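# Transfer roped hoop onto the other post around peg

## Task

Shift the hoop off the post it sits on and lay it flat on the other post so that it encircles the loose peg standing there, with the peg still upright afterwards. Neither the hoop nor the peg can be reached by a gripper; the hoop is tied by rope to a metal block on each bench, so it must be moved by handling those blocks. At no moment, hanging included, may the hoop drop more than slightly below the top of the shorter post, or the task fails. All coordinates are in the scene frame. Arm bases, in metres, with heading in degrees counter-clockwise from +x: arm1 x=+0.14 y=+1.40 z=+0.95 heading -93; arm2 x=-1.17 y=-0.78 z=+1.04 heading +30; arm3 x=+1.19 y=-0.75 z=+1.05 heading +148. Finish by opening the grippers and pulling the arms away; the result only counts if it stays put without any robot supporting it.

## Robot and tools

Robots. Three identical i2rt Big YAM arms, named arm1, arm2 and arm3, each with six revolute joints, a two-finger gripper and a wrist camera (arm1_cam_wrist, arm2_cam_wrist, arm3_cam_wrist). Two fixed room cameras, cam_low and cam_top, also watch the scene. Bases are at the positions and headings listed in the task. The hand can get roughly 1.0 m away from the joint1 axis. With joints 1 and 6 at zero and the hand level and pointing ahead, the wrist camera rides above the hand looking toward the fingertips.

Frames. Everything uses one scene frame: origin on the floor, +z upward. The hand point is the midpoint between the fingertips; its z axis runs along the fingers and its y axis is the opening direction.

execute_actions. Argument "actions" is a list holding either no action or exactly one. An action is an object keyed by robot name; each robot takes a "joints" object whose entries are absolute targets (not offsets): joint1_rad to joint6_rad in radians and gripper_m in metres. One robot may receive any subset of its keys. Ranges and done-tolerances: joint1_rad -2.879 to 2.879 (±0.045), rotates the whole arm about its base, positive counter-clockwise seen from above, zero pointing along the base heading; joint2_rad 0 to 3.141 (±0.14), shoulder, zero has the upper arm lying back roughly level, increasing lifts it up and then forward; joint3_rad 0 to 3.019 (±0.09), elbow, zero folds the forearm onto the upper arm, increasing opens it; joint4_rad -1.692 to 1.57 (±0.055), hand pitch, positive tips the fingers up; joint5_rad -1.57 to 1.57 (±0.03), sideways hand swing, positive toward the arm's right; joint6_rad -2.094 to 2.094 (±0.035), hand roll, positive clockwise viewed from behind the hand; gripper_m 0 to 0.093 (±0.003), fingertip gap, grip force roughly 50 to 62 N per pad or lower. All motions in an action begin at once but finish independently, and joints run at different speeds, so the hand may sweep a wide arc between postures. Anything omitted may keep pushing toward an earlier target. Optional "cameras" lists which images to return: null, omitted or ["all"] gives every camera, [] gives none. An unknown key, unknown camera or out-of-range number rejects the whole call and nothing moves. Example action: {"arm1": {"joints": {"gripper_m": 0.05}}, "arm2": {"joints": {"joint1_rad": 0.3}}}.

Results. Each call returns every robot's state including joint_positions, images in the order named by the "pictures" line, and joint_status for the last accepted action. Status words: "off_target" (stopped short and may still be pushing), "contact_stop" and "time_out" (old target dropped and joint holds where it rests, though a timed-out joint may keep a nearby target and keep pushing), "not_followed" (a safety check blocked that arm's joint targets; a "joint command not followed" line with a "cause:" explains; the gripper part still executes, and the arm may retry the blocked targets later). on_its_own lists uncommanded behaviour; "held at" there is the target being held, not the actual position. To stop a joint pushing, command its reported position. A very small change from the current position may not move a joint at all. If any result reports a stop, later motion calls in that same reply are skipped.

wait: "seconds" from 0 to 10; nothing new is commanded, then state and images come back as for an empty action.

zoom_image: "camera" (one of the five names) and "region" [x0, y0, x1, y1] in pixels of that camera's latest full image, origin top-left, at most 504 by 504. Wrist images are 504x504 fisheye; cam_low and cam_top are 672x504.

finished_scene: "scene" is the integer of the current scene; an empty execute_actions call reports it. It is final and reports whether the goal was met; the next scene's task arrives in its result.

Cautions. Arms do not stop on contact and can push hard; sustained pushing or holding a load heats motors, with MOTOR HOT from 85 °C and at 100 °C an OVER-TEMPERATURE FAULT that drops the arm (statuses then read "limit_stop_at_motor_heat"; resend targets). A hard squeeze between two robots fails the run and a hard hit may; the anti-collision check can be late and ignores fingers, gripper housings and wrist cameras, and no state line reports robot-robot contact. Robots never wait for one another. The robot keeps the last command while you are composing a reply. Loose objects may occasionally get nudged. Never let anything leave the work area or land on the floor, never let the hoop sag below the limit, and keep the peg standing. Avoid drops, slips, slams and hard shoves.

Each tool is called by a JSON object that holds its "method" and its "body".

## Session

{"method": "execute_actions", "body": {"actions": []}}

Scene clock: 0.00 s.
Motor temperatures (°C, as the motors report them): arm1=[23 26 26 24 23 27] | arm2=[26 24 25 26 26 27] | arm3=[24 26 25 26 24 25]
arm1.joint_positions: joint1_rad=+0.236 joint2_rad=+0.632 joint3_rad=+1.656 joint4_rad=-1.360 joint5_rad=+0.287 joint6_rad=-0.618 gripper_m=+0.094
arm1.joint_status: not commanded
arm1.hand: x=+0.1277 y=+1.2155 z=+1.6088 quat_wxyz=(-0.210, -0.376, -0.719, +0.546) (m; scene frame)
arm2.joint_positions: joint1_rad=+0.155 joint2_rad=+0.558 joint3_rad=+1.449 joint4_rad=-1.358 joint5_rad=+0.093 joint6_rad=+0.703 gripper_m=+0.095
arm2.joint_status: not commanded
arm2.hand: x=-0.9988 y=-0.6763 z=+1.6151 quat_wxyz=(-0.426, -0.038, -0.851, -0.304) (m; scene frame)
arm3.joint_positions: joint1_rad=+0.799 joint2_rad=+0.333 joint3_rad=+1.372 joint4_rad=-1.393 joint5_rad=-0.199 joint6_rad=+0.085 gripper_m=+0.095
arm3.joint_status: not commanded
arm3.hand: x=+1.0925 y=-0.8015 z=+1.6099 quat_wxyz=(+0.174, +0.808, +0.116, -0.551) (m; scene frame)
pictures: arm1_cam_wrist, arm2_cam_wrist, arm3_cam_wrist, cam_low, cam_top
Images, in order (width x height): arm1_cam_wrist 504x504, arm2_cam_wrist 504x504, arm3_cam_wrist 504x504, cam_low 672x504, cam_top 672x504.

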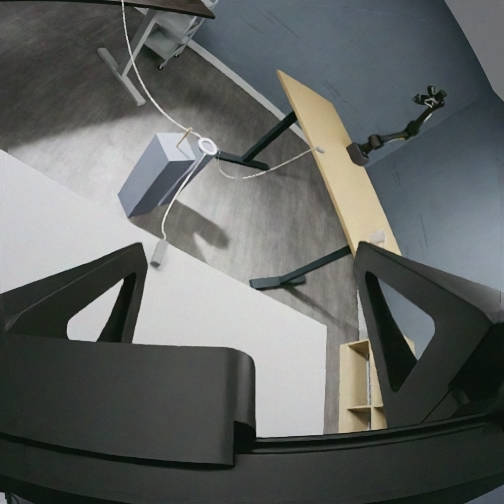

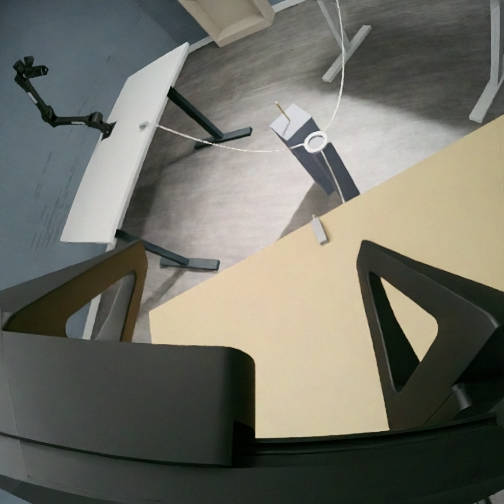

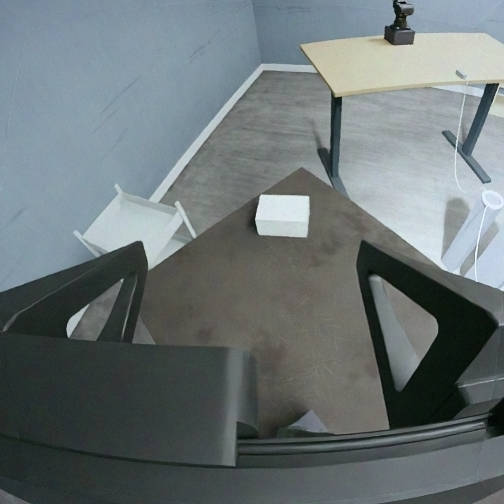

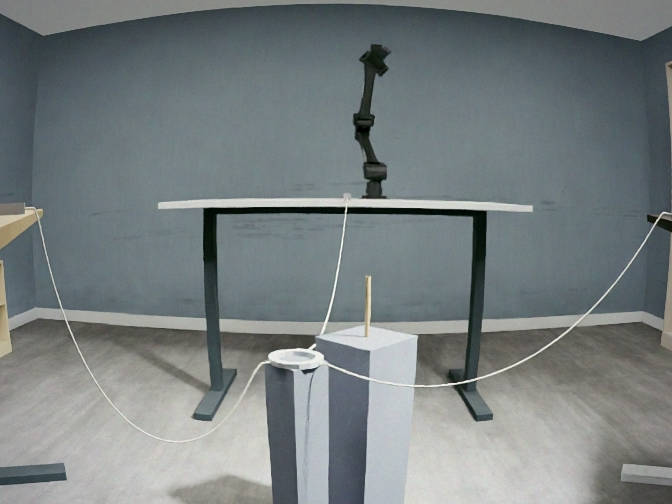

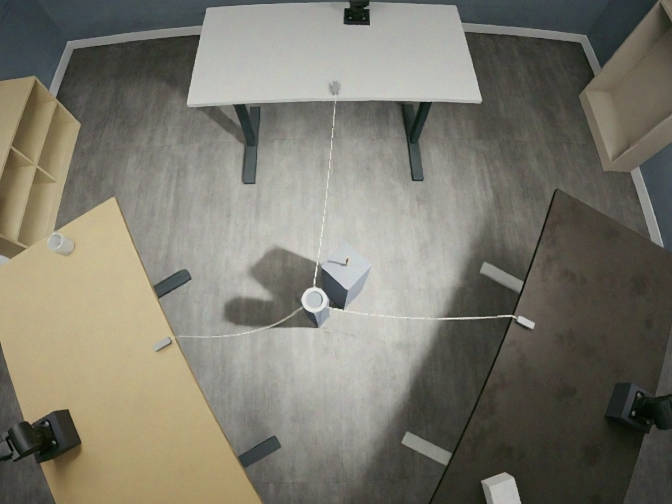

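{"method": "execute_actions", "body": {"actions": [{"arm1":{"joints":{"joint1_rad":-0.187,"joint2_rad":1.89,"joint3_rad":1.52,"joint4_rad":-1.09,"joint5_rad":0,"joint6_rad":-0.19}},"arm2":{"joints":{"joint1_rad":0.165,"joint2_rad":2.02,"joint3_rad":1.46,"joint4_rad":-0.9,"joint5_rad":0,"joint6_rad":0.17}},"arm3":{"joints":{"joint1_rad":-0.165,"joint2_rad":2.03,"joint3_rad":1.476,"joint4_rad":-0.9,"joint5_rad":0,"joint6_rad":-0.19}}}], "cameras": ["arm1_cam_wrist","arm2_cam_wrist","arm3_cam_wrist"]}}

Scene clock: 3.00 s.
Motor temperatures (°C, as the motors report them): arm1=[23 26 27 24 23 27] | arm2=[26 24 25 26 26 27] | arm3=[24 26 25 26 24 25]
arm1.joint_positions: joint1_rad=-0.190 joint2_rad=+1.901 joint3_rad=+1.509 joint4_rad=-1.094 joint5_rad=+0.005 joint6_rad=-0.200 gripper_m=+0.094
arm1.joint_status: all done
arm1.hand: x=+0.0017 y=+0.8360 z=+1.0289 quat_wxyz=(-0.019, -0.719, -0.694, +0.039) (m; scene frame)
arm2.joint_positions: joint1_rad=+0.156 joint2_rad=+2.006 joint3_rad=+1.449 joint4_rad=-0.911 joint5_rad=+0.002 joint6_rad=+0.181 gripper_m=+0.095
arm2.joint_status: all done
arm2.hand: x=-0.7039 y=-0.4136 z=+1.0371 quat_wxyz=(-0.044, +0.245, -0.968, -0.023) (m; scene frame)
arm3.joint_positions: joint1_rad=-0.171 joint2_rad=+2.039 joint3_rad=+1.463 joint4_rad=-0.909 joint5_rad=+0.001 joint6_rad=-0.179 gripper_m=+0.095
arm3.joint_status: all done
arm3.hand: x=+0.7457 y=-0.3494 z=+1.0288 quat_wxyz=(-0.015, +0.961, -0.274, -0.040) (m; scene frame)
pictures: arm1_cam_wrist, arm2_cam_wrist, arm3_cam_wrist
Images, in order (width x height): arm1_cam_wrist 504x504, arm2_cam_wrist 504x504, arm3_cam_wrist 504x504.

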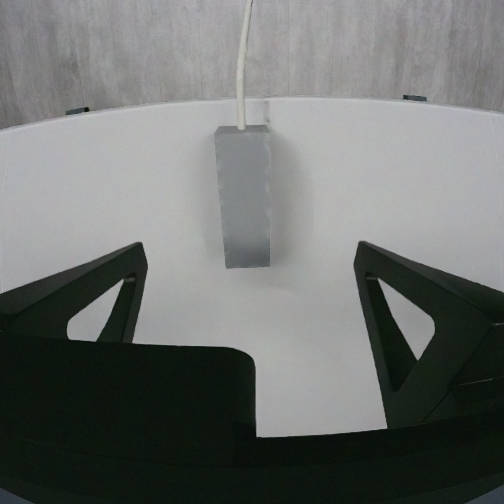

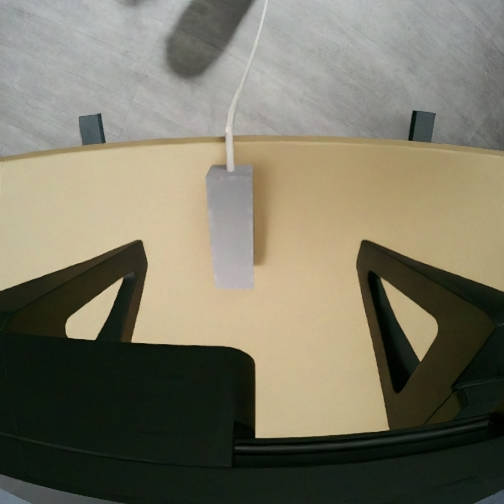

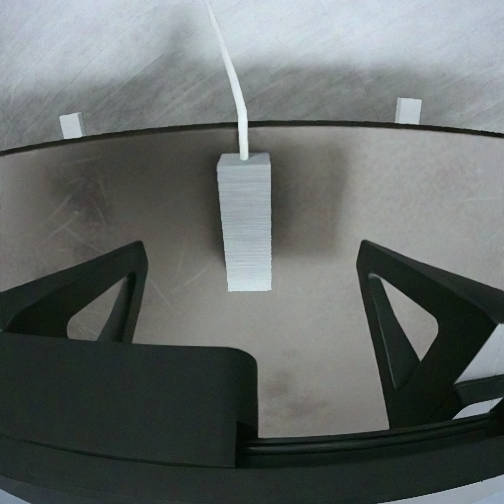

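{"method": "execute_actions", "body": {"actions": [{"arm1":{"joints":{"joint1_rad":-0.18,"joint2_rad":1.99,"joint4_rad":-1.01}},"arm2":{"joints":{"joint1_rad":0.188,"joint2_rad":2.145,"joint4_rad":-0.84}},"arm3":{"joints":{"joint2_rad":2.125,"joint4_rad":-0.87}}}], "cameras": ["arm1_cam_wrist","arm2_cam_wrist","arm3_cam_wrist"]}}

Scene clock: 4.67 s.
Motor temperatures (°C, as the motors report them): arm1=[23 26 27 24 23 27] | arm2=[26 24 25 26 26 27] | arm3=[24 26 26 26 24 25]
arm1.joint_positions: joint1_rad=-0.188 joint2_rad=+1.998 joint3_rad=+1.509 joint4_rad=-1.021 joint5_rad=+0.005 joint6_rad=-0.200 gripper_m=+0.094
arm1.joint_status: all done
arm1.hand: x=+0.0007 y=+0.8258 z=+0.9752 quat_wxyz=(-0.013, -0.718, -0.695, +0.029) (m; scene frame)
arm2.joint_positions: joint1_rad=+0.187 joint2_rad=+2.132 joint3_rad=+1.451 joint4_rad=-0.850 joint5_rad=+0.002 joint6_rad=+0.180 gripper_m=+0.095
arm2.joint_status: all done
arm2.hand: x=-0.7202 y=-0.4024 z=+0.9674 quat_wxyz=(-0.015, +0.261, -0.965, -0.010) (m; scene frame)
arm3.joint_positions: joint1_rad=-0.170 joint2_rad=+2.133 joint3_rad=+1.463 joint4_rad=-0.882 joint5_rad=+0.001 joint6_rad=-0.180 gripper_m=+0.095
arm3.joint_status: all done
arm3.hand: x=+0.7524 y=-0.3566 z=+0.9756 quat_wxyz=(+0.000, +0.962, -0.274, -0.009) (m; scene frame)
pictures: arm1_cam_wrist, arm2_cam_wrist, arm3_cam_wrist
Images, in order (width x height): arm1_cam_wrist 504x504, arm2_cam_wrist 504x504, arm3_cam_wrist 504x504.

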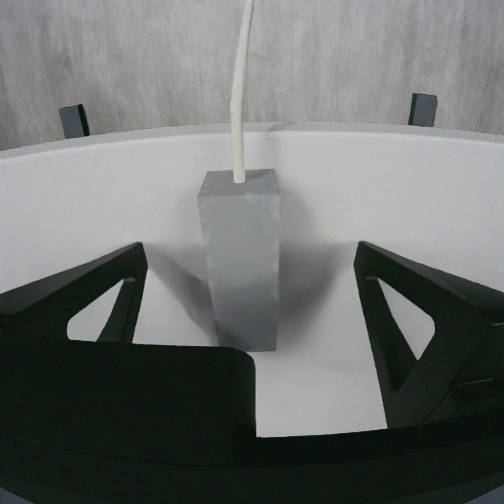

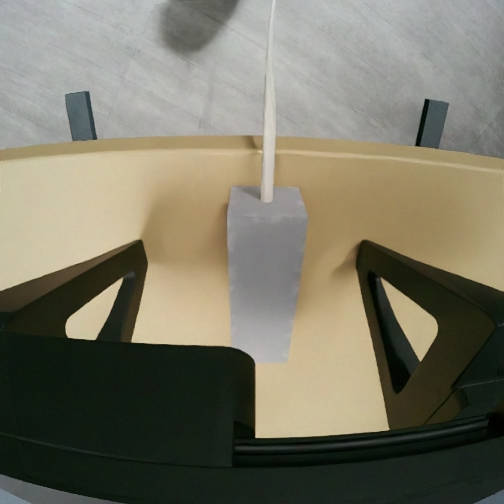

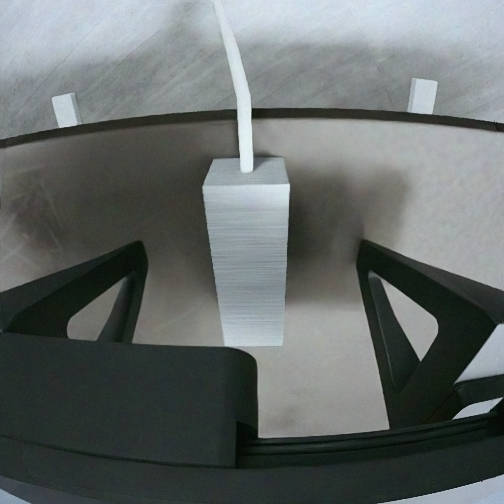

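{"method": "execute_actions", "body": {"actions": [{"arm1":{"joints":{"gripper_m":0.0}},"arm2":{"joints":{"gripper_m":0.0}},"arm3":{"joints":{"gripper_m":0.0}}}], "cameras": []}}

{"method": "execute_actions", "body": {"actions": [{"arm1":{"joints":{"joint1_rad":-0.11,"joint2_rad":1.96,"joint3_rad":1.85,"joint4_rad":-1.35,"joint6_rad":-0.05}},"arm2":{"joints":{"joint1_rad":0.06,"joint2_rad":1.35,"joint3_rad":1.27,"joint4_rad":-1.42,"joint6_rad":0.05}},"arm3":{"joints":{"joint1_rad":0.0,"joint2_rad":1.87,"joint3_rad":1.783,"joint4_rad":-1.41}}}], "cameras": ["cam_low","cam_top"]}}

{"method": "zoom_image", "body": {"camera": "cam_top", "region": [270,210,410,340]}}

Scene clock: 6.60 s.
Motor temperatures (°C, as the motors report them): arm1=[23 26 27 24 23 27] | arm2=[26 25 25 26 26 27] | arm3=[24 26 26 26 24 25]
arm1.joint_positions: joint1_rad=-0.187 joint2_rad=+1.998 joint3_rad=+1.509 joint4_rad=-1.020 joint5_rad=+0.003 joint6_rad=-0.199 gripper_m=+0.025
arm1.joint_status: gripper_m off_target (ended at +0.025, target +0.000)
arm1.hand: x=+0.0011 y=+0.8256 z=+0.9752 quat_wxyz=(-0.014, -0.719, -0.695, +0.028) (m; scene frame)
arm2.joint_positions: joint1_rad=+0.187 joint2_rad=+2.132 joint3_rad=+1.451 joint4_rad=-0.850 joint5_rad=+0.001 joint6_rad=+0.179 gripper_m=+0.025
arm2.joint_status: gripper_m off_target (ended at +0.025, target +0.000)
arm2.hand: x=-0.7203 y=-0.4023 z=+0.9674 quat_wxyz=(-0.015, +0.261, -0.965, -0.011) (m; scene frame)
arm3.joint_positions: joint1_rad=-0.170 joint2_rad=+2.133 joint3_rad=+1.463 joint4_rad=-0.882 joint5_rad=+0.001 joint6_rad=-0.181 gripper_m=+0.025
arm3.joint_status: gripper_m off_target (ended at +0.025, target +0.000)
arm3.hand: x=+0.7523 y=-0.3566 z=+0.9756 quat_wxyz=(+0.000, +0.962, -0.273, -0.009) (m; scene frame)
pictures: none
No camera images: the call's "cameras" was empty. Leave "cameras" out to get every camera's image.

Scene clock: 8.57 s.
Motor temperatures (°C, as the motors report them): arm1=[23 27 28 24 23 27] | arm2=[26 25 26 26 26 27] | arm3=[24 26 26 26 24 25]
arm1.joint_positions: joint1_rad=-0.106 joint2_rad=+1.959 joint3_rad=+1.810 joint4_rad=-1.341 joint5_rad=+0.003 joint6_rad=-0.060 gripper_m=+0.025
arm1.joint_status: all done
arm1.hand: x=+0.0443 y=+0.7839 z=+1.1061 quat_wxyz=(-0.023, -0.738, -0.674, +0.034) (m; scene frame)
arm2.joint_positions: joint1_rad=+0.057 joint2_rad=+1.341 joint3_rad=+1.255 joint4_rad=-1.406 joint5_rad=+0.002 joint6_rad=+0.062 gripper_m=+0.025
arm2.joint_status: all done
arm2.hand: x=-0.8277 y=-0.5658 z=+1.2757 quat_wxyz=(-0.034, +0.255, -0.966, -0.014) (m; scene frame)
arm3.joint_positions: joint1_rad=+0.000 joint2_rad=+1.886 joint3_rad=+1.771 joint4_rad=-1.398 joint5_rad=-0.001 joint6_rad=-0.181 gripper_m=+0.025
arm3.joint_status: all done
arm3.hand: x=+0.6829 y=-0.4274 z=+1.2250 quat_wxyz=(-0.005, +0.981, -0.190, -0.028) (m; scene frame)
pictures: cam_low, cam_top
Images, in order (width x height): cam_low 672x504, cam_top 672x504.

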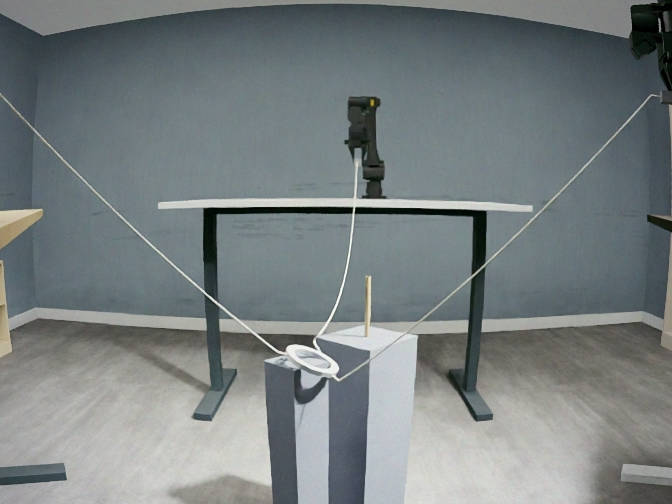

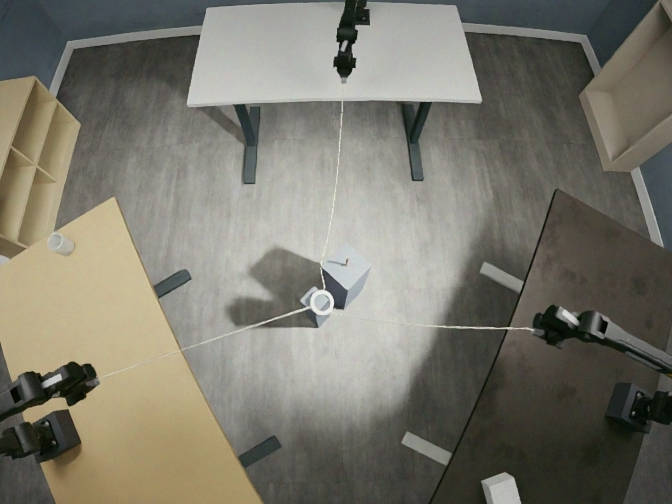

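Region (270, 210, 410, 340) of cam_top's 672x504 image, scaled by 3.600, with more detail than that image has; it fills the top 468 rows of this view, and the rest is white.

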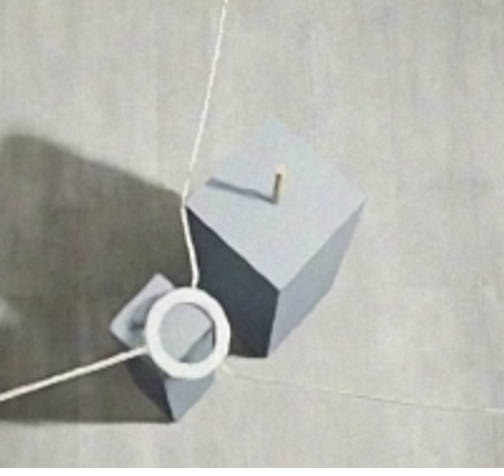

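{"method": "execute_actions", "body": {"actions": [{"arm1":{"joints":{"joint1_rad":-0.2,"joint2_rad":2.0,"joint3_rad":2.35,"joint4_rad":-1.69}},"arm2":{"joints":{"joint2_rad":1.18,"joint4_rad":-1.55}},"arm3":{"joints":{"joint2_rad":1.79,"joint3_rad":1.82,"joint4_rad":-1.53}}}], "cameras": ["cam_low","cam_top"]}}

{"method": "wait", "body": {"seconds": 2}}

Scene clock: 11.13 s.
Motor temperatures (°C, as the motors report them): arm1=[23 27 28 24 23 27] | arm2=[26 25 26 26 26 27] | arm3=[24 27 26 26 24 25]
arm1.joint_positions: joint1_rad=-0.201 joint2_rad=+2.003 joint3_rad=+2.307 joint4_rad=-1.682 joint5_rad=+0.002 joint6_rad=-0.060 gripper_m=+0.025
arm1.joint_status: all done
arm1.hand: x=-0.0199 y=+0.7683 z=+1.2721 quat_wxyz=(-0.055, -0.766, -0.635, +0.080) (m; scene frame)
arm2.joint_positions: joint1_rad=+0.057 joint2_rad=+1.173 joint3_rad=+1.255 joint4_rad=-1.538 joint5_rad=+0.001 joint6_rad=+0.062 gripper_m=+0.025
arm2.joint_status: all done
arm2.hand: x=-0.8733 y=-0.5959 z=+1.3320 quat_wxyz=(-0.051, +0.255, -0.965, -0.020) (m; scene frame)
arm3.joint_positions: joint1_rad=+0.000 joint2_rad=+1.819 joint3_rad=+1.771 joint4_rad=-1.517 joint5_rad=-0.001 joint6_rad=-0.181 gripper_m=+0.025
arm3.joint_status: all done
arm3.hand: x=+0.7117 y=-0.4452 z=+1.2616 quat_wxyz=(+0.004, +0.982, -0.190, -0.004) (m; scene frame)
pictures: cam_low, cam_top
Images, in order (width x height): cam_low 672x504, cam_top 672x504.

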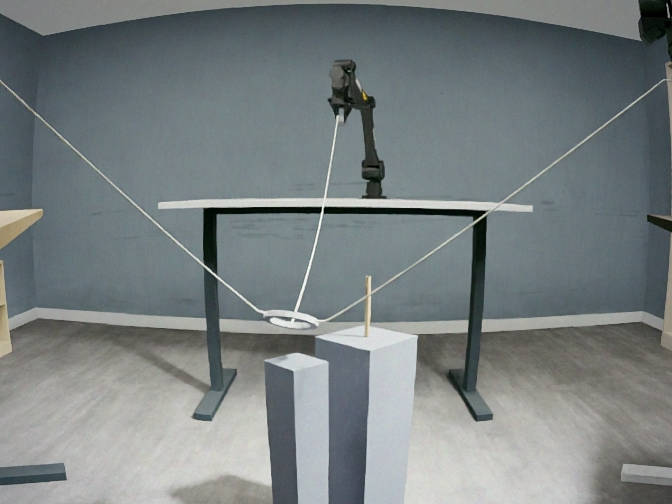

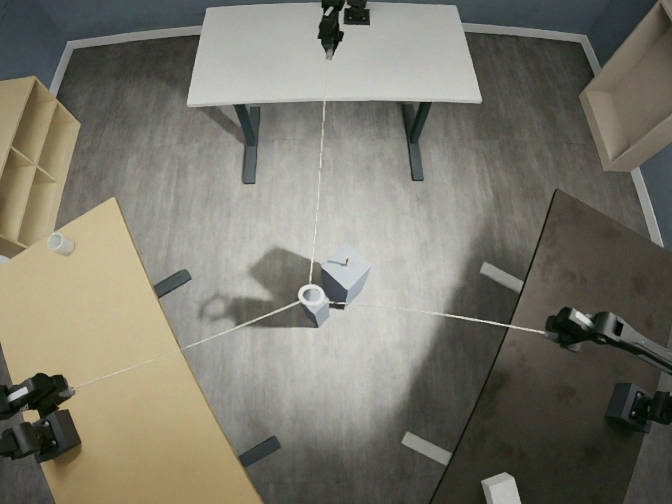

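Scene clock: 13.13 s.
Motor temperatures (°C, as the motors report them): arm1=[23 27 29 24 23 27] | arm2=[26 25 26 26 26 27] | arm3=[24 27 27 26 24 25]
arm1.joint_positions: joint1_rad=-0.201 joint2_rad=+2.003 joint3_rad=+2.307 joint4_rad=-1.682 joint5_rad=+0.002 joint6_rad=-0.060 gripper_m=+0.025
arm1.joint_status: all done
arm1.hand: x=-0.0199 y=+0.7683 z=+1.2721 quat_wxyz=(-0.055, -0.766, -0.635, +0.080) (m; scene frame)
arm2.joint_positions: joint1_rad=+0.057 joint2_rad=+1.173 joint3_rad=+1.255 joint4_rad=-1.538 joint5_rad=+0.001 joint6_rad=+0.061 gripper_m=+0.025
arm2.joint_status: all done
arm2.hand: x=-0.8733 y=-0.5959 z=+1.3320 quat_wxyz=(-0.051, +0.255, -0.965, -0.020) (m; scene frame)
arm3.joint_positions: joint1_rad=+0.000 joint2_rad=+1.819 joint3_rad=+1.771 joint4_rad=-1.517 joint5_rad=-0.001 joint6_rad=-0.181 gripper_m=+0.025
arm3.joint_status: all done
arm3.hand: x=+0.7117 y=-0.4452 z=+1.2616 quat_wxyz=(+0.004, +0.982, -0.190, -0.004) (m; scene frame)
wait: 2.00 s; at rest by 0.27 s
pictures: arm1_cam_wrist, arm2_cam_wrist, arm3_cam_wrist, cam_low, cam_top
Images, in order (width x height): arm1_cam_wrist 504x504, arm2_cam_wrist 504x504, arm3_cam_wrist 504x504, cam_low 672x504, cam_top 672x504.

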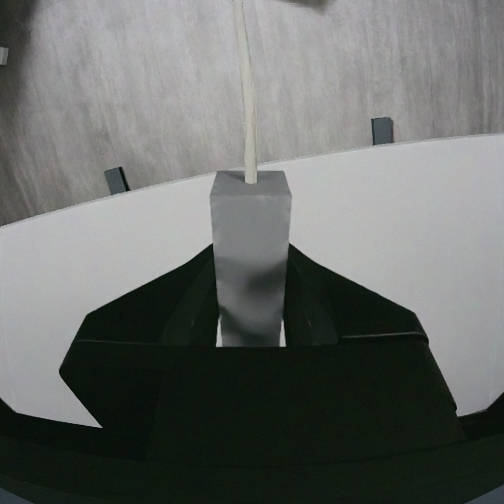

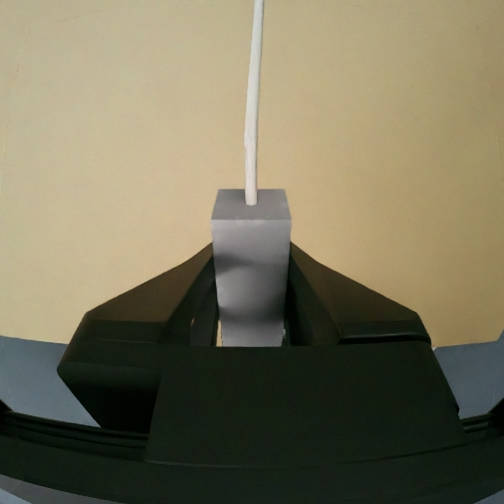

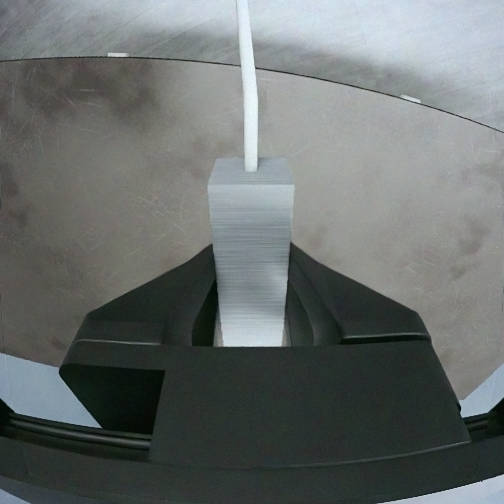

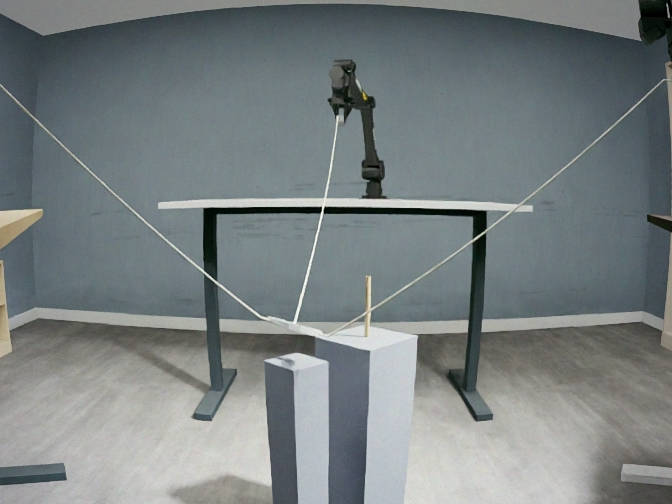

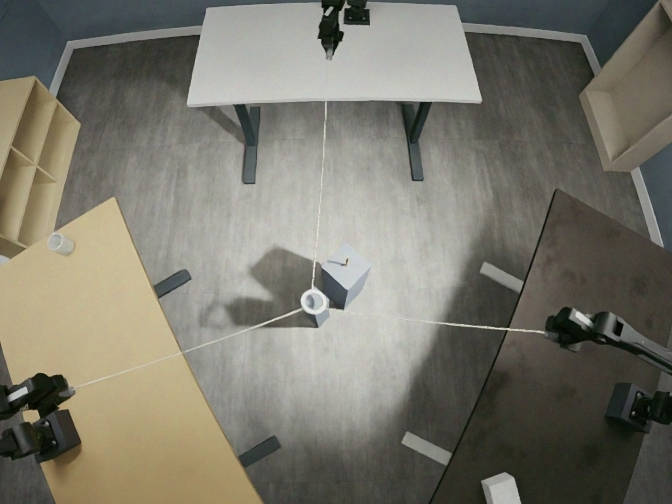

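{"method": "execute_actions", "body": {"actions": [{"arm1":{"joints":{"joint2_rad":1.71,"joint3_rad":2.16}},"arm2":{"joints":{"joint2_rad":1.03,"joint4_rad":-1.66}},"arm3":{"joints":{"joint2_rad":1.6,"joint4_rad":-1.68}}}], "cameras": ["cam_low","cam_top"]}}

{"method": "wait", "body": {"seconds": 3}}

Scene clock: 15.27 s.
Motor temperatures (°C, as the motors report them): arm1=[23 27 29 24 23 27] | arm2=[26 25 27 26 26 27] | arm3=[24 27 27 26 24 25]
arm1.joint_positions: joint1_rad=-0.201 joint2_rad=+1.726 joint3_rad=+2.151 joint4_rad=-1.684 joint5_rad=+0.002 joint6_rad=-0.060 gripper_m=+0.025
arm1.joint_status: all done
arm1.hand: x=+0.0007 y=+0.8487 z=+1.3707 quat_wxyz=(-0.090, -0.760, -0.630, +0.128) (m; scene frame)
arm2.joint_positions: joint1_rad=+0.057 joint2_rad=+1.025 joint3_rad=+1.255 joint4_rad=-1.646 joint5_rad=+0.001 joint6_rad=+0.061 gripper_m=+0.025
arm2.joint_status: all done
arm2.hand: x=-0.9181 y=-0.6255 z=+1.3731 quat_wxyz=(-0.070, +0.254, -0.964, -0.026) (m; scene frame)
arm3.joint_positions: joint1_rad=+0.000 joint2_rad=+1.606 joint3_rad=+1.783 joint4_rad=-1.670 joint5_rad=-0.001 joint6_rad=-0.181 gripper_m=+0.025
arm3.joint_status: all done
arm3.hand: x=+0.7674 y=-0.4792 z=+1.3735 quat_wxyz=(-0.009, +0.981, -0.190, -0.038) (m; scene frame)
pictures: cam_low, cam_top
Images, in order (width x height): cam_low 672x504, cam_top 672x504.

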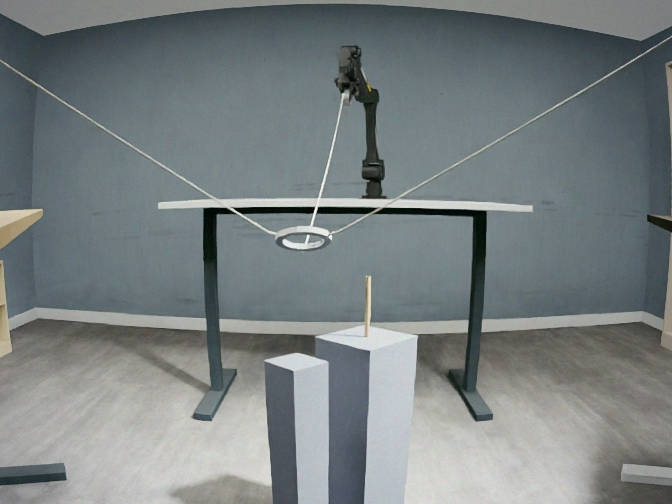

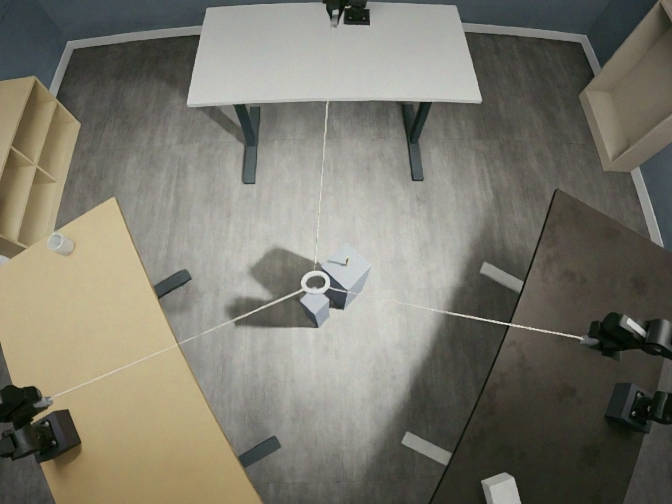

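Scene clock: 18.27 s.
Motor temperatures (°C, as the motors report them): arm1=[23 27 29 24 23 27] | arm2=[26 24 27 26 26 27] | arm3=[24 27 28 26 24 25]
arm1.joint_positions: joint1_rad=-0.201 joint2_rad=+1.726 joint3_rad=+2.151 joint4_rad=-1.684 joint5_rad=+0.002 joint6_rad=-0.060 gripper_m=+0.025
arm1.joint_status: all done
arm1.hand: x=+0.0007 y=+0.8487 z=+1.3707 quat_wxyz=(-0.090, -0.760, -0.630, +0.128) (m; scene frame)
arm2.joint_positions: joint1_rad=+0.057 joint2_rad=+1.025 joint3_rad=+1.255 joint4_rad=-1.646 joint5_rad=+0.001 joint6_rad=+0.061 gripper_m=+0.025
arm2.joint_status: all done
arm2.hand: x=-0.9181 y=-0.6255 z=+1.3731 quat_wxyz=(-0.070, +0.254, -0.964, -0.026) (m; scene frame)
arm3.joint_positions: joint1_rad=+0.000 joint2_rad=+1.606 joint3_rad=+1.783 joint4_rad=-1.670 joint5_rad=-0.001 joint6_rad=-0.181 gripper_m=+0.025
arm3.joint_status: all done
arm3.hand: x=+0.7674 y=-0.4792 z=+1.3735 quat_wxyz=(-0.009, +0.981, -0.190, -0.038) (m; scene frame)
wait: 3.00 s; at rest by 0.27 s
pictures: arm1_cam_wrist, arm2_cam_wrist, arm3_cam_wrist, cam_low, cam_top
Images, in order (width x height): arm1_cam_wrist 504x504, arm2_cam_wrist 504x504, arm3_cam_wrist 504x504, cam_low 672x504, cam_top 672x504.

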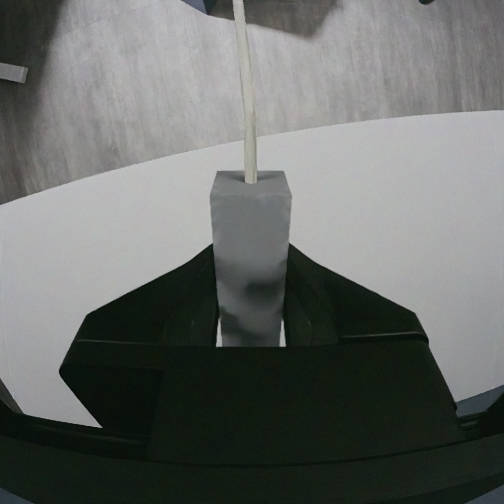

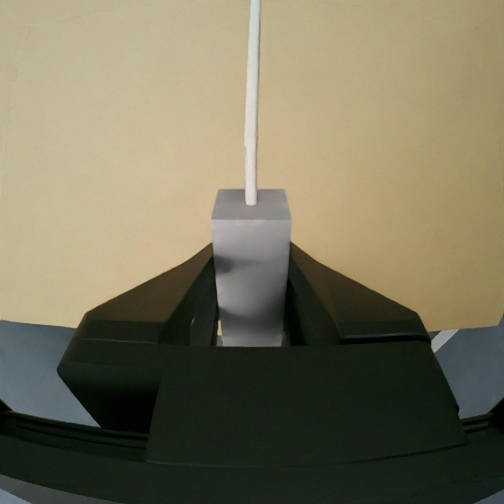

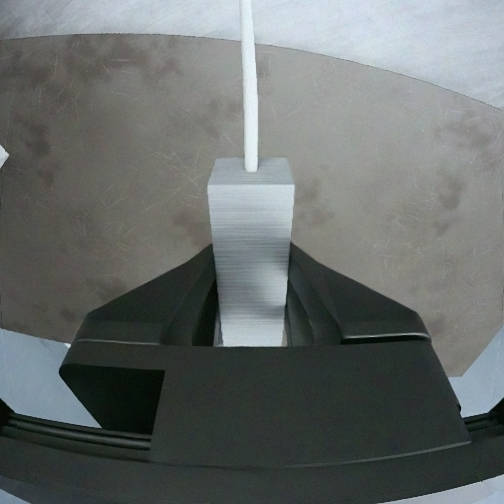

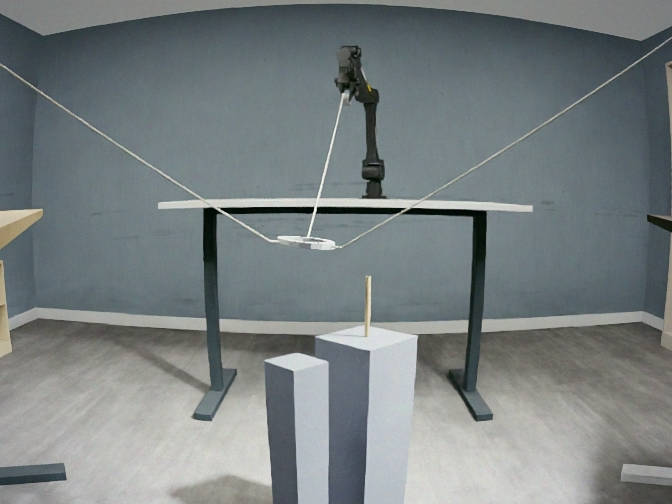

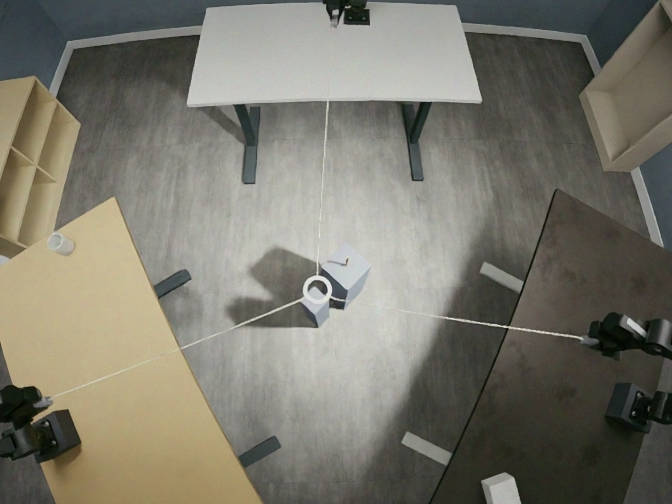

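{"method": "execute_actions", "body": {"actions": [{"arm1":{"joints":{"joint1_rad":-0.11,"joint2_rad":1.45,"joint3_rad":1.9}},"arm2":{"joints":{"joint2_rad":1.29,"joint3_rad":1.58}},"arm3":{"joints":{"joint2_rad":1.52,"joint3_rad":1.72}}}], "cameras": ["cam_low"]}}

{"method": "execute_actions", "body": {"actions": [{"arm1":{"joints":{"joint1_rad":-0.02,"joint2_rad":1.215,"joint3_rad":1.65}},"arm2":{"joints":{"joint2_rad":1.585,"joint3_rad":1.86}},"arm3":{"joints":{"joint2_rad":1.455,"joint3_rad":1.635,"joint4_rad":-1.65}}}], "cameras": []}}

{"method": "wait", "body": {"seconds": 5}}

Scene clock: 20.27 s.
Motor temperatures (°C, as the motors report them): arm1=[23 27 29 24 23 27] | arm2=[26 24 27 26 26 27] | arm3=[24 27 28 26 24 25]
arm1.joint_positions: joint1_rad=-0.105 joint2_rad=+1.460 joint3_rad=+1.894 joint4_rad=-1.684 joint5_rad=+0.001 joint6_rad=-0.059 gripper_m=+0.025
arm1.joint_status: all done
arm1.hand: x=+0.0692 y=+0.9361 z=+1.3945 quat_wxyz=(-0.099, -0.729, -0.665, +0.126) (m; scene frame)
arm2.joint_positions: joint1_rad=+0.057 joint2_rad=+1.302 joint3_rad=+1.512 joint4_rad=-1.651 joint5_rad=+0.001 joint6_rad=+0.061 gripper_m=+0.025
arm2.joint_status: all done
arm2.hand: x=-0.8347 y=-0.5712 z=+1.3886 quat_wxyz=(-0.059, +0.255, -0.965, -0.023) (m; scene frame)
arm3.joint_positions: joint1_rad=+0.000 joint2_rad=+1.557 joint3_rad=+1.711 joint4_rad=-1.670 joint5_rad=-0.001 joint6_rad=-0.181 gripper_m=+0.025
arm3.joint_status: all done
arm3.hand: x=+0.7866 y=-0.4914 z=+1.3682 quat_wxyz=(-0.005, +0.981, -0.190, -0.027) (m; scene frame)
pictures: cam_low
Images, in order (width x height): cam_low 672x504.

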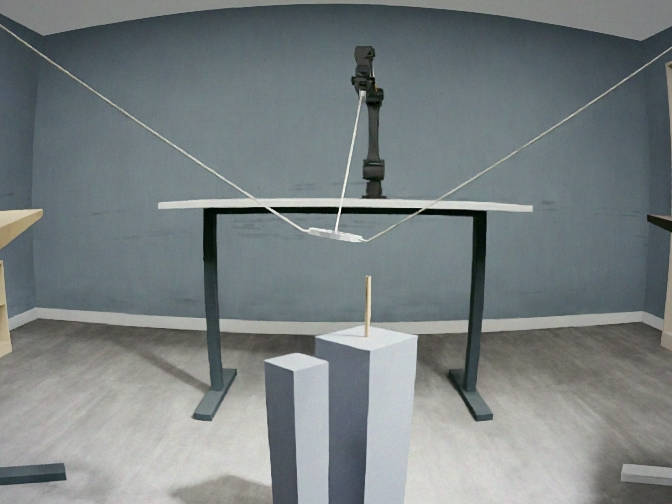

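Scene clock: 21.60 s.
Motor temperatures (°C, as the motors report them): arm1=[23 27 29 24 23 27] | arm2=[26 24 28 26 26 27] | arm3=[24 27 28 26 24 25]
arm1.joint_positions: joint1_rad=-0.013 joint2_rad=+1.223 joint3_rad=+1.644 joint4_rad=-1.685 joint5_rad=+0.001 joint6_rad=-0.059 gripper_m=+0.025
arm1.joint_status: all done
arm1.hand: x=+0.1179 y=+1.0231 z=+1.3839 quat_wxyz=(-0.100, -0.699, -0.699, +0.116) (m; scene frame)
arm2.joint_positions: joint1_rad=+0.057 joint2_rad=+1.605 joint3_rad=+1.793 joint4_rad=-1.651 joint5_rad=+0.001 joint6_rad=+0.061 gripper_m=+0.025
arm2.joint_status: all done
arm2.hand: x=-0.7411 y=-0.5100 z=+1.3721 quat_wxyz=(-0.048, +0.255, -0.966, -0.019) (m; scene frame)
arm3.joint_positions: joint1_rad=+0.000 joint2_rad=+1.486 joint3_rad=+1.627 joint4_rad=-1.659 joint5_rad=-0.001 joint6_rad=-0.181 gripper_m=+0.025
arm3.joint_status: all done
arm3.hand: x=+0.8094 y=-0.5059 z=+1.3670 quat_wxyz=(-0.005, +0.981, -0.190, -0.026) (m; scene frame)
pictures: none
No camera images: the call's "cameras" was empty. Leave "cameras" out to get every camera's image.

Scene clock: 26.60 s.
Motor temperatures (°C, as the motors report them): arm1=[23 27 29 24 23 27] | arm2=[26 25 29 26 26 27] | arm3=[24 27 28 26 24 25]
arm1.joint_positions: joint1_rad=-0.013 joint2_rad=+1.223 joint3_rad=+1.644 joint4_rad=-1.685 joint5_rad=+0.001 joint6_rad=-0.059 gripper_m=+0.025
arm1.joint_status: all done
arm1.hand: x=+0.1179 y=+1.0231 z=+1.3839 quat_wxyz=(-0.100, -0.699, -0.699, +0.116) (m; scene frame)
arm2.joint_positions: joint1_rad=+0.057 joint2_rad=+1.605 joint3_rad=+1.793 joint4_rad=-1.651 joint5_rad=+0.001 joint6_rad=+0.061 gripper_m=+0.025
arm2.joint_status: all done
arm2.hand: x=-0.7411 y=-0.5100 z=+1.3721 quat_wxyz=(-0.048, +0.255, -0.966, -0.019) (m; scene frame)
arm3.joint_positions: joint1_rad=+0.000 joint2_rad=+1.486 joint3_rad=+1.627 joint4_rad=-1.659 joint5_rad=-0.001 joint6_rad=-0.181 gripper_m=+0.025
arm3.joint_status: all done
arm3.hand: x=+0.8094 y=-0.5059 z=+1.3670 quat_wxyz=(-0.005, +0.981, -0.190, -0.026) (m; scene frame)
wait: 5.00 s; at rest by 0.27 s
pictures: arm1_cam_wrist, arm2_cam_wrist, arm3_cam_wrist, cam_low, cam_top
Images, in order (width x height): arm1_cam_wrist 504x504, arm2_cam_wrist 504x504, arm3_cam_wrist 504x504, cam_low 672x504, cam_top 672x504.

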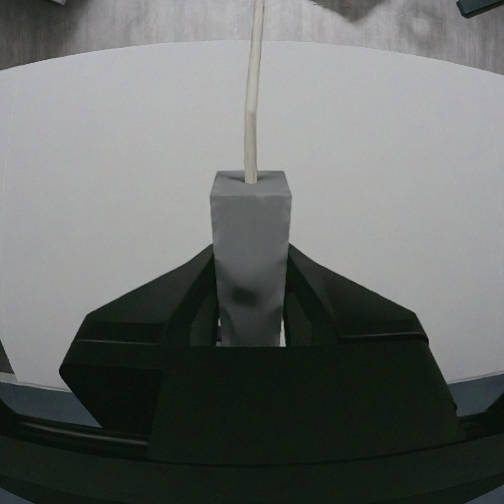

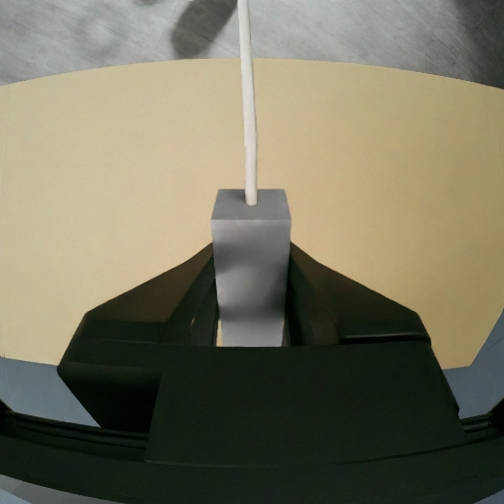

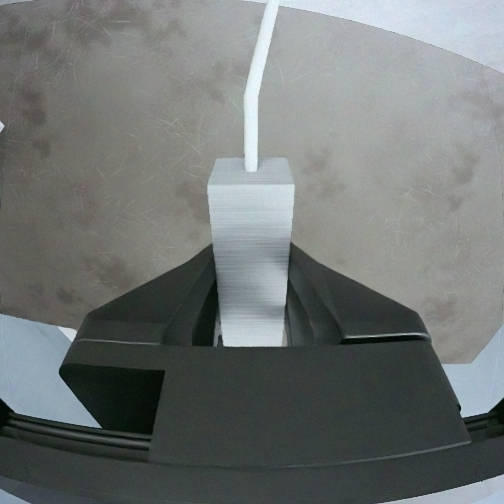

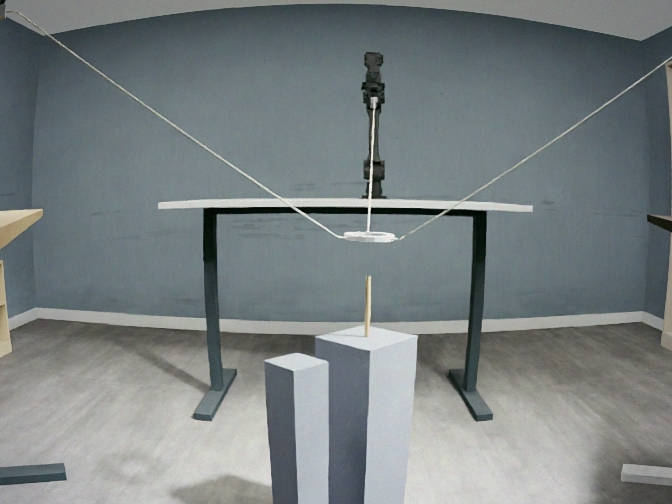

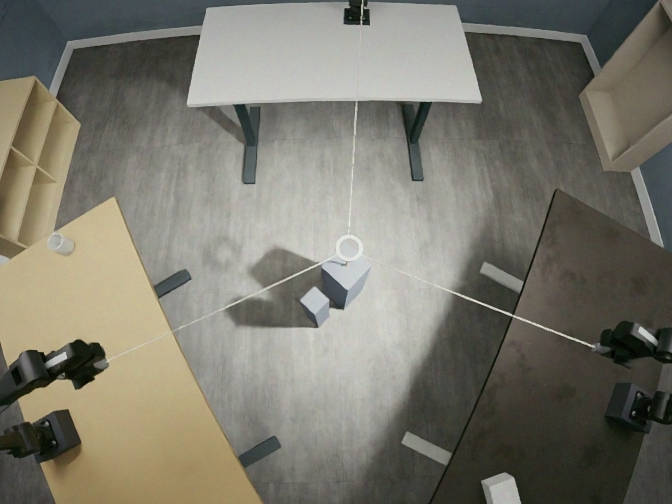

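{"method": "execute_actions", "body": {"actions": [{"arm1":{"joints":{"joint2_rad":1.305}},"arm2":{"joints":{"joint2_rad":1.685}},"arm3":{"joints":{"joint2_rad":1.558}}}], "cameras": []}}

{"method": "wait", "body": {"seconds": 4}}

{"method": "zoom_image", "body": {"camera": "cam_top", "region": [300,210,400,310]}}

Scene clock: 28.10 s.
Motor temperatures (°C, as the motors report them): arm1=[23 27 29 24 23 27] | arm2=[26 25 29 26 26 27] | arm3=[24 27 28 26 24 25]
arm1.joint_positions: joint1_rad=-0.013 joint2_rad=+1.328 joint3_rad=+1.639 joint4_rad=-1.685 joint5_rad=+0.001 joint6_rad=-0.059 gripper_m=+0.025
arm1.joint_status: all done
arm1.hand: x=+0.1160 y=+0.9943 z=+1.3425 quat_wxyz=(-0.063, -0.704, -0.704, +0.075) (m; scene frame)
arm2.joint_positions: joint1_rad=+0.057 joint2_rad=+1.689 joint3_rad=+1.803 joint4_rad=-1.651 joint5_rad=+0.001 joint6_rad=+0.061 gripper_m=+0.025
arm2.joint_status: all done
arm2.hand: x=-0.7268 y=-0.5003 z=+1.3349 quat_wxyz=(-0.013, +0.256, -0.967, -0.007) (m; scene frame)
arm3.joint_positions: joint1_rad=+0.000 joint2_rad=+1.579 joint3_rad=+1.621 joint4_rad=-1.656 joint5_rad=-0.001 joint6_rad=-0.181 gripper_m=+0.025
arm3.joint_status: all done
arm3.hand: x=+0.7963 y=-0.4981 z=+1.3239 quat_wxyz=(+0.013, +0.981, -0.190, +0.019) (m; scene frame)
pictures: none
No camera images: the call's "cameras" was empty. Leave "cameras" out to get every camera's image.

Scene clock: 32.10 s.
Motor temperatures (°C, as the motors report them): arm1=[23 27 29 24 23 27] | arm2=[26 25 29 26 26 27] | arm3=[24 27 28 26 24 25]
arm1.joint_positions: joint1_rad=-0.013 joint2_rad=+1.328 joint3_rad=+1.639 joint4_rad=-1.685 joint5_rad=+0.001 joint6_rad=-0.059 gripper_m=+0.025
arm1.joint_status: all done
arm1.hand: x=+0.1160 y=+0.9943 z=+1.3425 quat_wxyz=(-0.063, -0.704, -0.704, +0.075) (m; scene frame)
arm2.joint_positions: joint1_rad=+0.057 joint2_rad=+1.689 joint3_rad=+1.803 joint4_rad=-1.651 joint5_rad=+0.001 joint6_rad=+0.061 gripper_m=+0.025
arm2.joint_status: all done
arm2.hand: x=-0.7268 y=-0.5003 z=+1.3349 quat_wxyz=(-0.013, +0.256, -0.967, -0.007) (m; scene frame)
arm3.joint_positions: joint1_rad=+0.000 joint2_rad=+1.579 joint3_rad=+1.621 joint4_rad=-1.656 joint5_rad=-0.001 joint6_rad=-0.181 gripper_m=+0.025
arm3.joint_status: all done
arm3.hand: x=+0.7963 y=-0.4981 z=+1.3239 quat_wxyz=(+0.013, +0.981, -0.190, +0.019) (m; scene frame)
wait: 4.00 s; at rest by 0.27 s
pictures: arm1_cam_wrist, arm2_cam_wrist, arm3_cam_wrist, cam_low, cam_top
Images, in order (width x height): arm1_cam_wrist 504x504, arm2_cam_wrist 504x504, arm3_cam_wrist 504x504, cam_low 672x504, cam_top 672x504.

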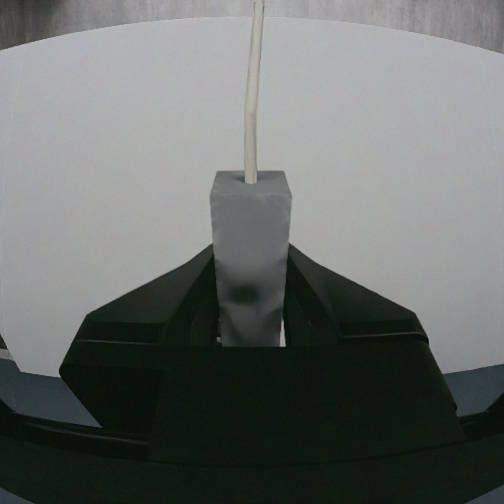

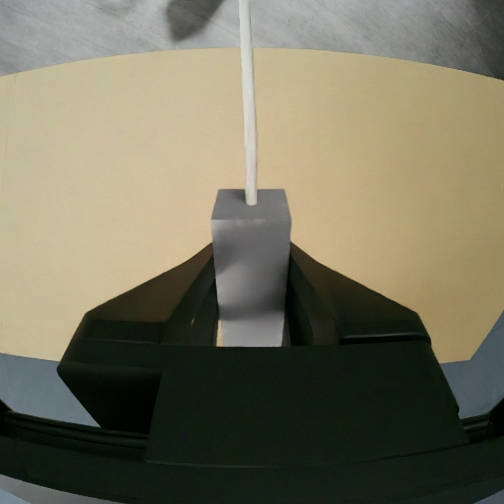

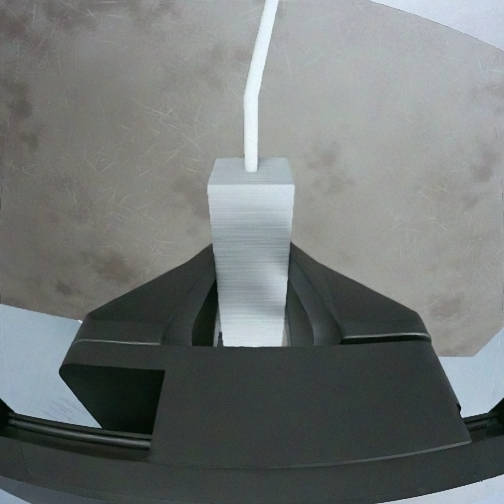

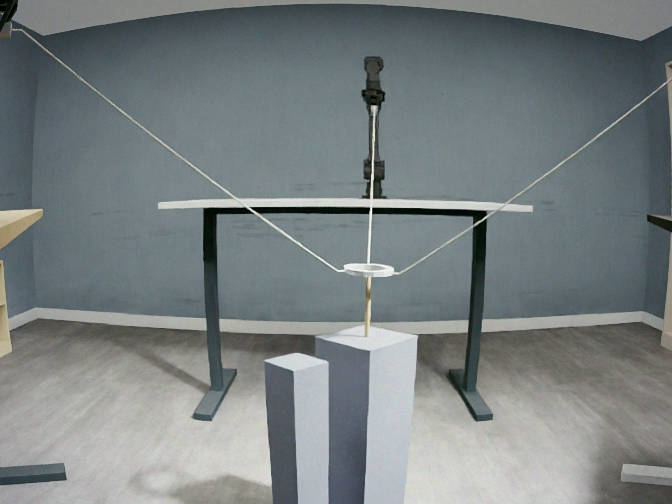

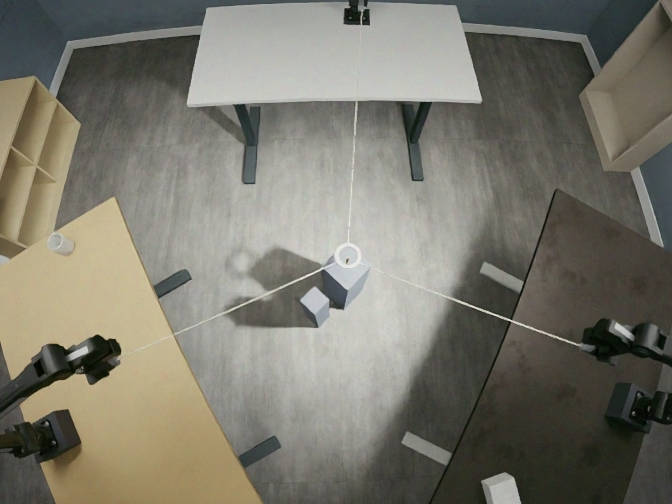

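Region (300, 210, 400, 310) of cam_top's 672x504 image, scaled by 5.040, with more detail than that image has.

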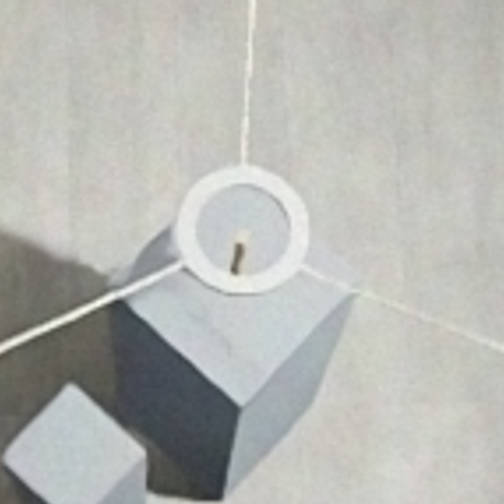

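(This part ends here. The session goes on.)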